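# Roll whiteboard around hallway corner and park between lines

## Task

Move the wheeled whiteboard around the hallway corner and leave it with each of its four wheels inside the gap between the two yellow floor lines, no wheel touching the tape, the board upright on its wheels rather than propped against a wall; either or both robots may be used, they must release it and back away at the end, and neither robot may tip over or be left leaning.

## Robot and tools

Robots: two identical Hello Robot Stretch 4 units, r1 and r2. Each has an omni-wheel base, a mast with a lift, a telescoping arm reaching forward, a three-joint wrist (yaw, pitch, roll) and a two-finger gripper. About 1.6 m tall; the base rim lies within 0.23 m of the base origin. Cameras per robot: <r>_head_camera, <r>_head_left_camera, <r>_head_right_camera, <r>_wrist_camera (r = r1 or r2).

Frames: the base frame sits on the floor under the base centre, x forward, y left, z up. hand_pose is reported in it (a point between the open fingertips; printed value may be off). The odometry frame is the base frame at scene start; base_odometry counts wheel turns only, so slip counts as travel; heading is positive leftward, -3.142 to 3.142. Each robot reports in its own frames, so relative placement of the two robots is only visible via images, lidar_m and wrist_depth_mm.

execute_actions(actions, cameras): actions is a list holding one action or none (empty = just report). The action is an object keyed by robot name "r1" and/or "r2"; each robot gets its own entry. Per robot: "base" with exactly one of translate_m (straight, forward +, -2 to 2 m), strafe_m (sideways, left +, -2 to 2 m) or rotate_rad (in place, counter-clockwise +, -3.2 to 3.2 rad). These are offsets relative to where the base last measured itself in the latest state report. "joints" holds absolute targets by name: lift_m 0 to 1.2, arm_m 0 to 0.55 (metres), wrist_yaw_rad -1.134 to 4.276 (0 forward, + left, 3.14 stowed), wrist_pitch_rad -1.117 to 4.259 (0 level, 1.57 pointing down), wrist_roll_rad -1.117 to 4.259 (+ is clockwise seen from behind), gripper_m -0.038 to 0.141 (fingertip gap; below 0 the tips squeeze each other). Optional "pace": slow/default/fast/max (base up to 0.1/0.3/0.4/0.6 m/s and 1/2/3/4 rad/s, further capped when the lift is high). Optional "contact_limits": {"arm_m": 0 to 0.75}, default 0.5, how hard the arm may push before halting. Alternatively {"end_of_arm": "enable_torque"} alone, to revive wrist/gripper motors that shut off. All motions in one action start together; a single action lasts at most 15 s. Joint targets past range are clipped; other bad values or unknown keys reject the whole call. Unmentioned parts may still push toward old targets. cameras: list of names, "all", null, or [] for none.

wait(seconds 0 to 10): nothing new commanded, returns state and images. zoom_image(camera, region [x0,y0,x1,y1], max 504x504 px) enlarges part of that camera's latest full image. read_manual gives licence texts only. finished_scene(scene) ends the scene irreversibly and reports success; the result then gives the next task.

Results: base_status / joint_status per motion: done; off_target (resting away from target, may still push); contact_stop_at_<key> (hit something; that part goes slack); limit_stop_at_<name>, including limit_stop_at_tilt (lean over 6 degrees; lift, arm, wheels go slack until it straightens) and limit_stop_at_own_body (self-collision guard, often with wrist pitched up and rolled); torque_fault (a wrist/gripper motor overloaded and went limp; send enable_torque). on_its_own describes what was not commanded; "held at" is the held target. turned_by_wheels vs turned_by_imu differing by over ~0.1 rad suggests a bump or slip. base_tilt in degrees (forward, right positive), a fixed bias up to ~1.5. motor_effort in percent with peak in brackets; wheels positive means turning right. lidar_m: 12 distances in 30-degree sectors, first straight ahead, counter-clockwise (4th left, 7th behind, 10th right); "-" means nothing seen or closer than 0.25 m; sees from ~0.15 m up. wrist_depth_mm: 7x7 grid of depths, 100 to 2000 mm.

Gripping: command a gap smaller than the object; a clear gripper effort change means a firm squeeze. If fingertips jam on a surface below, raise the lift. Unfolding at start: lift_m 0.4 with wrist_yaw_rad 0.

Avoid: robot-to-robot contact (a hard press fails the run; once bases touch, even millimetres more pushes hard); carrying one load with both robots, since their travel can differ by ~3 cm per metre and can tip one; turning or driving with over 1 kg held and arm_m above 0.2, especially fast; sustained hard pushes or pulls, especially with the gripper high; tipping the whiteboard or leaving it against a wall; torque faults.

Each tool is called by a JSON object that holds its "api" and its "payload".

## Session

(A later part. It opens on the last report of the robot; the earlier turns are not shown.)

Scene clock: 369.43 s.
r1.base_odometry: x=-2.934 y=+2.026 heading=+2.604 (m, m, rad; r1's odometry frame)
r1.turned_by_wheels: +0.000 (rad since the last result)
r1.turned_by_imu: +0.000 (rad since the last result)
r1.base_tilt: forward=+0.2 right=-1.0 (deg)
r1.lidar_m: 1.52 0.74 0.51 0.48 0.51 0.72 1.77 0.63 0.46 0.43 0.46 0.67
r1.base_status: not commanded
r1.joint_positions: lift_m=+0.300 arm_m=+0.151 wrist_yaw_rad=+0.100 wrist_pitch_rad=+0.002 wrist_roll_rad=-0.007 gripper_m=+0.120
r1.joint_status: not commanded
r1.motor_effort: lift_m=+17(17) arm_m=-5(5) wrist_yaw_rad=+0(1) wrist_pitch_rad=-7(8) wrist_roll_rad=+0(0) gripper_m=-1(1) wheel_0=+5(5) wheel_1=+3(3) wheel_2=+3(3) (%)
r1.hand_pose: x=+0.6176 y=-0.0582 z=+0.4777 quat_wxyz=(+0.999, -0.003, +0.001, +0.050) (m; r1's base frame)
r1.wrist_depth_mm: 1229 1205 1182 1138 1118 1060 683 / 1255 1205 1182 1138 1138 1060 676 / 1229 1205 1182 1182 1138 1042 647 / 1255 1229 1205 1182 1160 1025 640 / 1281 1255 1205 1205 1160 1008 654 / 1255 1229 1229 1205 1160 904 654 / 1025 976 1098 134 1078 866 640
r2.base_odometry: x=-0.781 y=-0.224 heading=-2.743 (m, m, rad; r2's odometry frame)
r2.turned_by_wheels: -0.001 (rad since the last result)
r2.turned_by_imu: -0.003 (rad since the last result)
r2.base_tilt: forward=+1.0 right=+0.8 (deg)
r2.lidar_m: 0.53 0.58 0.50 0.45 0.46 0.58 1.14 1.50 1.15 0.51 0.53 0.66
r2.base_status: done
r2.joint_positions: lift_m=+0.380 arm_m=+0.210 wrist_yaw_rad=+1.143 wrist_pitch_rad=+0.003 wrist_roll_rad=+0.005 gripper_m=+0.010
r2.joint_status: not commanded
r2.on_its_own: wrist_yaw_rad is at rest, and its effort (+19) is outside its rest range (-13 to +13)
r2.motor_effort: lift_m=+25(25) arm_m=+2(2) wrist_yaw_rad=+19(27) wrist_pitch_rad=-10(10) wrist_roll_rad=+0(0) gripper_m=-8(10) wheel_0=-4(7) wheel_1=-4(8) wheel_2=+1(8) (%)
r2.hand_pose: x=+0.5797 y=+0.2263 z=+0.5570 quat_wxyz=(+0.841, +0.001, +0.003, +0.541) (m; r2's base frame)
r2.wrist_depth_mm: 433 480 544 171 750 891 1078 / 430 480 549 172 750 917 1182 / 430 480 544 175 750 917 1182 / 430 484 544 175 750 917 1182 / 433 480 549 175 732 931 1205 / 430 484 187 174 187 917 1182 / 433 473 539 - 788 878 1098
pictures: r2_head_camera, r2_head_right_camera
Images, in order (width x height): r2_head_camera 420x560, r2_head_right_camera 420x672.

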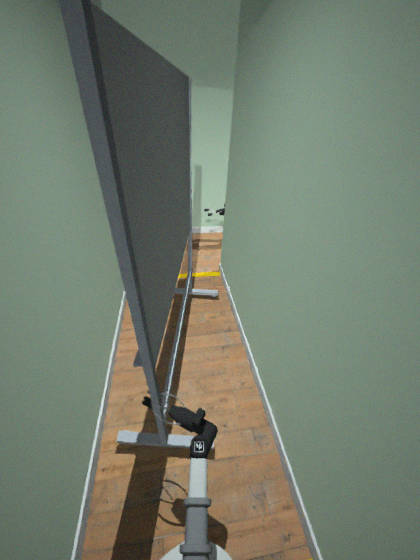

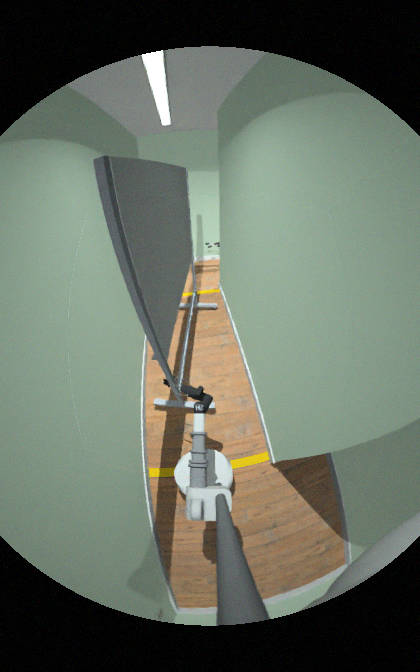

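{"api": "execute_actions", "payload": {"actions": [{"r2":{"joints":{"gripper_m":0.11},"pace":"slow"}}], "cameras": []}}

{"api": "execute_actions", "payload": {"actions": [{"r2":{"base":{"strafe_m":-0.14},"joints":{"arm_m":0.15},"pace":"slow"}}], "cameras": ["r2_head_camera","r2_wrist_camera"]}}

Scene clock: 390.63 s.
r1.base_odometry: x=-2.934 y=+2.026 heading=+2.604 (m, m, rad; r1's odometry frame)
r1.turned_by_wheels: +0.000 (rad since the last result)
r1.turned_by_imu: +0.000 (rad since the last result)
r1.base_tilt: forward=+0.2 right=-1.0 (deg)
r1.lidar_m: 1.51 0.74 0.50 0.49 0.53 0.74 1.73 0.64 0.46 0.42 0.45 0.63
r1.base_status: not commanded
r1.joint_positions: lift_m=+0.300 arm_m=+0.151 wrist_yaw_rad=+0.100 wrist_pitch_rad=+0.002 wrist_roll_rad=-0.007 gripper_m=+0.120
r1.joint_status: not commanded
r1.motor_effort: lift_m=+17(17) arm_m=-5(5) wrist_yaw_rad=+0(0) wrist_pitch_rad=-7(7) wrist_roll_rad=+0(0) gripper_m=-1(3) wheel_0=+5(5) wheel_1=+3(3) wheel_2=+3(3) (%)
r1.hand_pose: x=+0.6176 y=-0.0582 z=+0.4777 quat_wxyz=(+0.999, -0.003, +0.001, +0.050) (m; r1's base frame)
r1.wrist_depth_mm: 1229 1182 1182 1160 1118 1060 676 / 1229 1205 1205 1138 1138 1060 676 / 1255 1229 1205 1160 1160 1042 654 / 1255 1205 1229 1160 1160 1025 640 / 1281 1229 1229 1182 1160 1025 661 / 1281 1281 1205 1182 1160 917 654 / 1008 976 1118 134 1078 854 640
r2.base_odometry: x=-0.781 y=-0.224 heading=-2.743 (m, m, rad; r2's odometry frame)
r2.turned_by_wheels: +0.000 (rad since the last result)
r2.turned_by_imu: +0.000 (rad since the last result)
r2.base_tilt: forward=+1.1 right=+0.8 (deg)
r2.lidar_m: 0.56 0.56 0.50 0.45 0.46 0.58 1.15 1.51 1.13 0.52 0.53 0.65
r2.base_status: not commanded
r2.joint_positions: lift_m=+0.380 arm_m=+0.210 wrist_yaw_rad=+1.150 wrist_pitch_rad=+0.003 wrist_roll_rad=+0.005 gripper_m=+0.110
r2.joint_status: all done
r2.motor_effort: lift_m=+25(25) arm_m=+2(2) wrist_yaw_rad=+1(19) wrist_pitch_rad=-9(10) wrist_roll_rad=-3(1) gripper_m=+0(5) wheel_0=-3(5) wheel_1=-2(4) wheel_2=+0(1) (%)
r2.hand_pose: x=+0.5783 y=+0.2275 z=+0.5571 quat_wxyz=(+0.839, +0.002, +0.003, +0.544) (m; r2's base frame)
r2.wrist_depth_mm: 430 480 544 172 741 878 1060 / 430 480 544 175 741 891 1160 / 430 480 539 176 732 904 1160 / 430 480 544 176 741 904 1160 / 430 477 535 176 707 917 1160 / 430 473 512 172 707 891 1160 / 433 473 535 - 778 878 1078
pictures: none
No camera images: the call's "cameras" was empty. Leave "cameras" out to get every camera's image.

Scene clock: 393.17 s.
r1.base_odometry: x=-2.934 y=+2.026 heading=+2.604 (m, m, rad; r1's odometry frame)
r1.turned_by_wheels: +0.000 (rad since the last result)
r1.turned_by_imu: +0.000 (rad since the last result)
r1.base_tilt: forward=+0.2 right=-1.0 (deg)
r1.lidar_m: 1.50 0.70 0.51 0.49 0.51 0.74 1.72 0.65 0.45 0.44 0.46 0.64
r1.base_status: not commanded
r1.joint_positions: lift_m=+0.300 arm_m=+0.151 wrist_yaw_rad=+0.100 wrist_pitch_rad=+0.002 wrist_roll_rad=-0.007 gripper_m=+0.120
r1.joint_status: not commanded
r1.motor_effort: lift_m=+16(17) arm_m=-5(5) wrist_yaw_rad=+0(2) wrist_pitch_rad=-7(7) wrist_roll_rad=+0(0) gripper_m=-3(1) wheel_0=+5(5) wheel_1=+3(3) wheel_2=+3(3) (%)
r1.hand_pose: x=+0.6176 y=-0.0582 z=+0.4777 quat_wxyz=(+0.999, -0.003, +0.001, +0.050) (m; r1's base frame)
r1.wrist_depth_mm: 1205 1205 1160 1138 1098 1078 676 / 1229 1205 1182 1160 1138 1042 676 / 1255 1205 1205 1160 1160 1060 647 / 1281 1229 1205 1160 1160 1025 647 / 1281 1255 1229 1205 1160 1008 654 / 1281 1229 1205 1182 1138 917 647 / 1025 976 1098 134 1078 866 647
r2.base_odometry: x=-0.835 y=-0.095 heading=-2.743 (m, m, rad; r2's odometry frame)
r2.turned_by_wheels: +0.000 (rad since the last result)
r2.turned_by_imu: -0.001 (rad since the last result)
r2.base_tilt: forward=+1.0 right=+0.8 (deg)
r2.lidar_m: 0.55 0.57 0.66 0.57 0.60 0.75 1.45 1.48 0.99 0.38 0.38 0.48
r2.base_status: done
r2.joint_positions: lift_m=+0.380 arm_m=+0.152 wrist_yaw_rad=+1.150 wrist_pitch_rad=+0.003 wrist_roll_rad=+0.005 gripper_m=+0.110
r2.joint_status: all done
r2.motor_effort: lift_m=+25(25) arm_m=-10(8) wrist_yaw_rad=+1(1) wrist_pitch_rad=-10(10) wrist_roll_rad=-2(1) gripper_m=-2(2) wheel_0=+1(7) wheel_1=+0(4) wheel_2=-1(1) (%)
r2.hand_pose: x=+0.5202 y=+0.2276 z=+0.5571 quat_wxyz=(+0.839, +0.002, +0.003, +0.544) (m; r2's base frame)
r2.wrist_depth_mm: 539 597 676 338 368 402 445 / 535 597 676 732 904 1098 1336 / 535 597 668 732 931 1118 1430 / 535 597 676 345 931 1138 1430 / 539 603 668 732 878 1138 1430 / 535 591 640 329 878 1098 1366 / 535 591 661 - 976 1060 1160
pictures: r2_head_camera, r2_wrist_camera
Images, in order (width x height): r2_head_camera 420x560, r2_wrist_camera 616x392.

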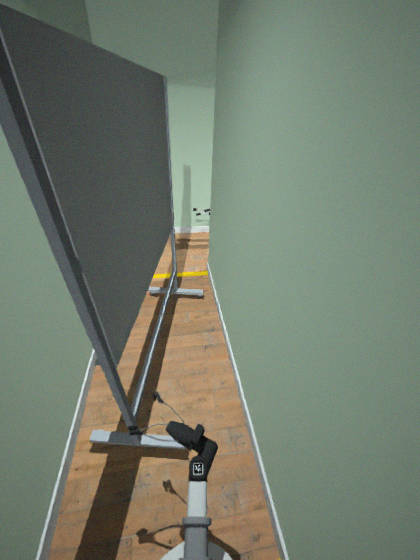

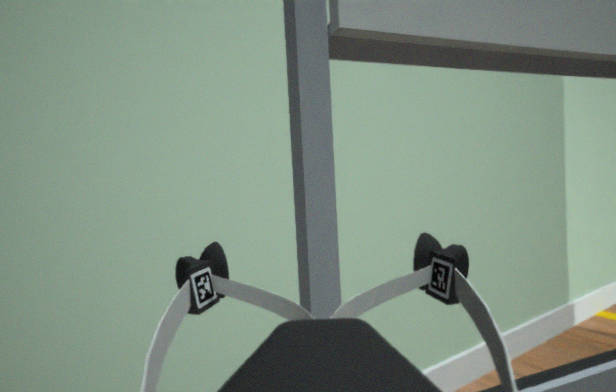

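Free (post at 0.33 m). Back away.

{"api": "execute_actions", "payload": {"actions": [{"r2":{"base":{"translate_m":-0.6},"joints":{"arm_m":0.0}}}], "cameras": ["r2_head_camera","r2_head_right_camera"]}}

Scene clock: 400.43 s.
r1.base_odometry: x=-2.934 y=+2.026 heading=+2.604 (m, m, rad; r1's odometry frame)
r1.turned_by_wheels: +0.000 (rad since the last result)
r1.turned_by_imu: +0.000 (rad since the last result)
r1.base_tilt: forward=+0.2 right=-1.1 (deg)
r1.lidar_m: 1.53 0.72 0.52 0.48 0.52 0.72 1.76 0.62 0.43 0.42 0.46 0.65
r1.base_status: not commanded
r1.joint_positions: lift_m=+0.300 arm_m=+0.151 wrist_yaw_rad=+0.100 wrist_pitch_rad=+0.002 wrist_roll_rad=-0.007 gripper_m=+0.120
r1.joint_status: not commanded
r1.motor_effort: lift_m=+17(17) arm_m=-5(5) wrist_yaw_rad=+1(0) wrist_pitch_rad=-7(7) wrist_roll_rad=-1(0) gripper_m=-4(4) wheel_0=+5(5) wheel_1=+3(3) wheel_2=+3(3) (%)
r1.hand_pose: x=+0.6176 y=-0.0582 z=+0.4777 quat_wxyz=(+0.999, -0.003, +0.001, +0.050) (m; r1's base frame)
r1.wrist_depth_mm: 1229 1205 1182 1138 1118 1078 683 / 1229 1205 1205 1160 1118 1060 668 / 1255 1205 1205 1160 1160 1042 654 / 1255 1229 1229 1182 1138 1025 640 / 1281 1229 1205 1182 1160 1008 654 / 1281 1205 1205 1182 1160 917 654 / 1008 960 1118 134 1060 878 640
r2.base_odometry: x=-0.282 y=+0.138 heading=-2.743 (m, m, rad; r2's odometry frame)
r2.turned_by_wheels: +0.000 (rad since the last result)
r2.turned_by_imu: +0.000 (rad since the last result)
r2.base_tilt: forward=+1.0 right=+0.8 (deg)
r2.lidar_m: 1.18 0.86 0.56 0.50 0.50 0.65 0.84 0.83 1.08 0.99 0.98 0.76
r2.base_status: done
r2.joint_positions: lift_m=+0.380 arm_m=+0.002 wrist_yaw_rad=+1.150 wrist_pitch_rad=+0.003 wrist_roll_rad=+0.005 gripper_m=+0.110
r2.joint_status: all done
r2.motor_effort: lift_m=+25(25) arm_m=-9(9) wrist_yaw_rad=+0(1) wrist_pitch_rad=-9(10) wrist_roll_rad=-1(3) gripper_m=+0(3) wheel_0=+0(4) wheel_1=+2(5) wheel_2=-2(5) (%)
r2.hand_pose: x=+0.3702 y=+0.2276 z=+0.5571 quat_wxyz=(+0.839, +0.002, +0.003, +0.544) (m; r2's base frame)
r2.wrist_depth_mm: 439 492 554 640 759 931 1160 / 442 492 559 640 759 931 1182 / 439 492 554 640 759 917 1182 / 442 492 559 640 759 931 1182 / 439 492 544 647 723 917 1182 / 442 484 525 603 723 891 1205 / 442 488 549 - 798 904 1098
pictures: r2_head_camera, r2_head_right_camera
Images, in order (width x height): r2_head_camera 420x560, r2_head_right_camera 420x672.

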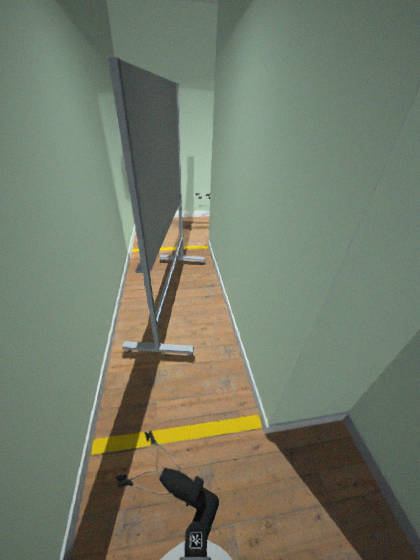

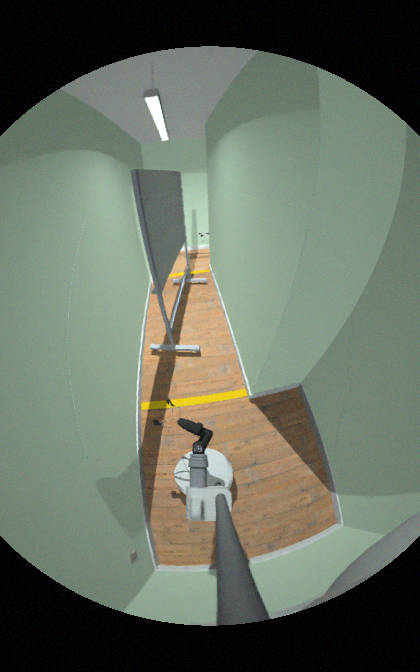

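{"api": "finished_scene", "payload": {"scene": 1}}

The scene is finished: the task was done.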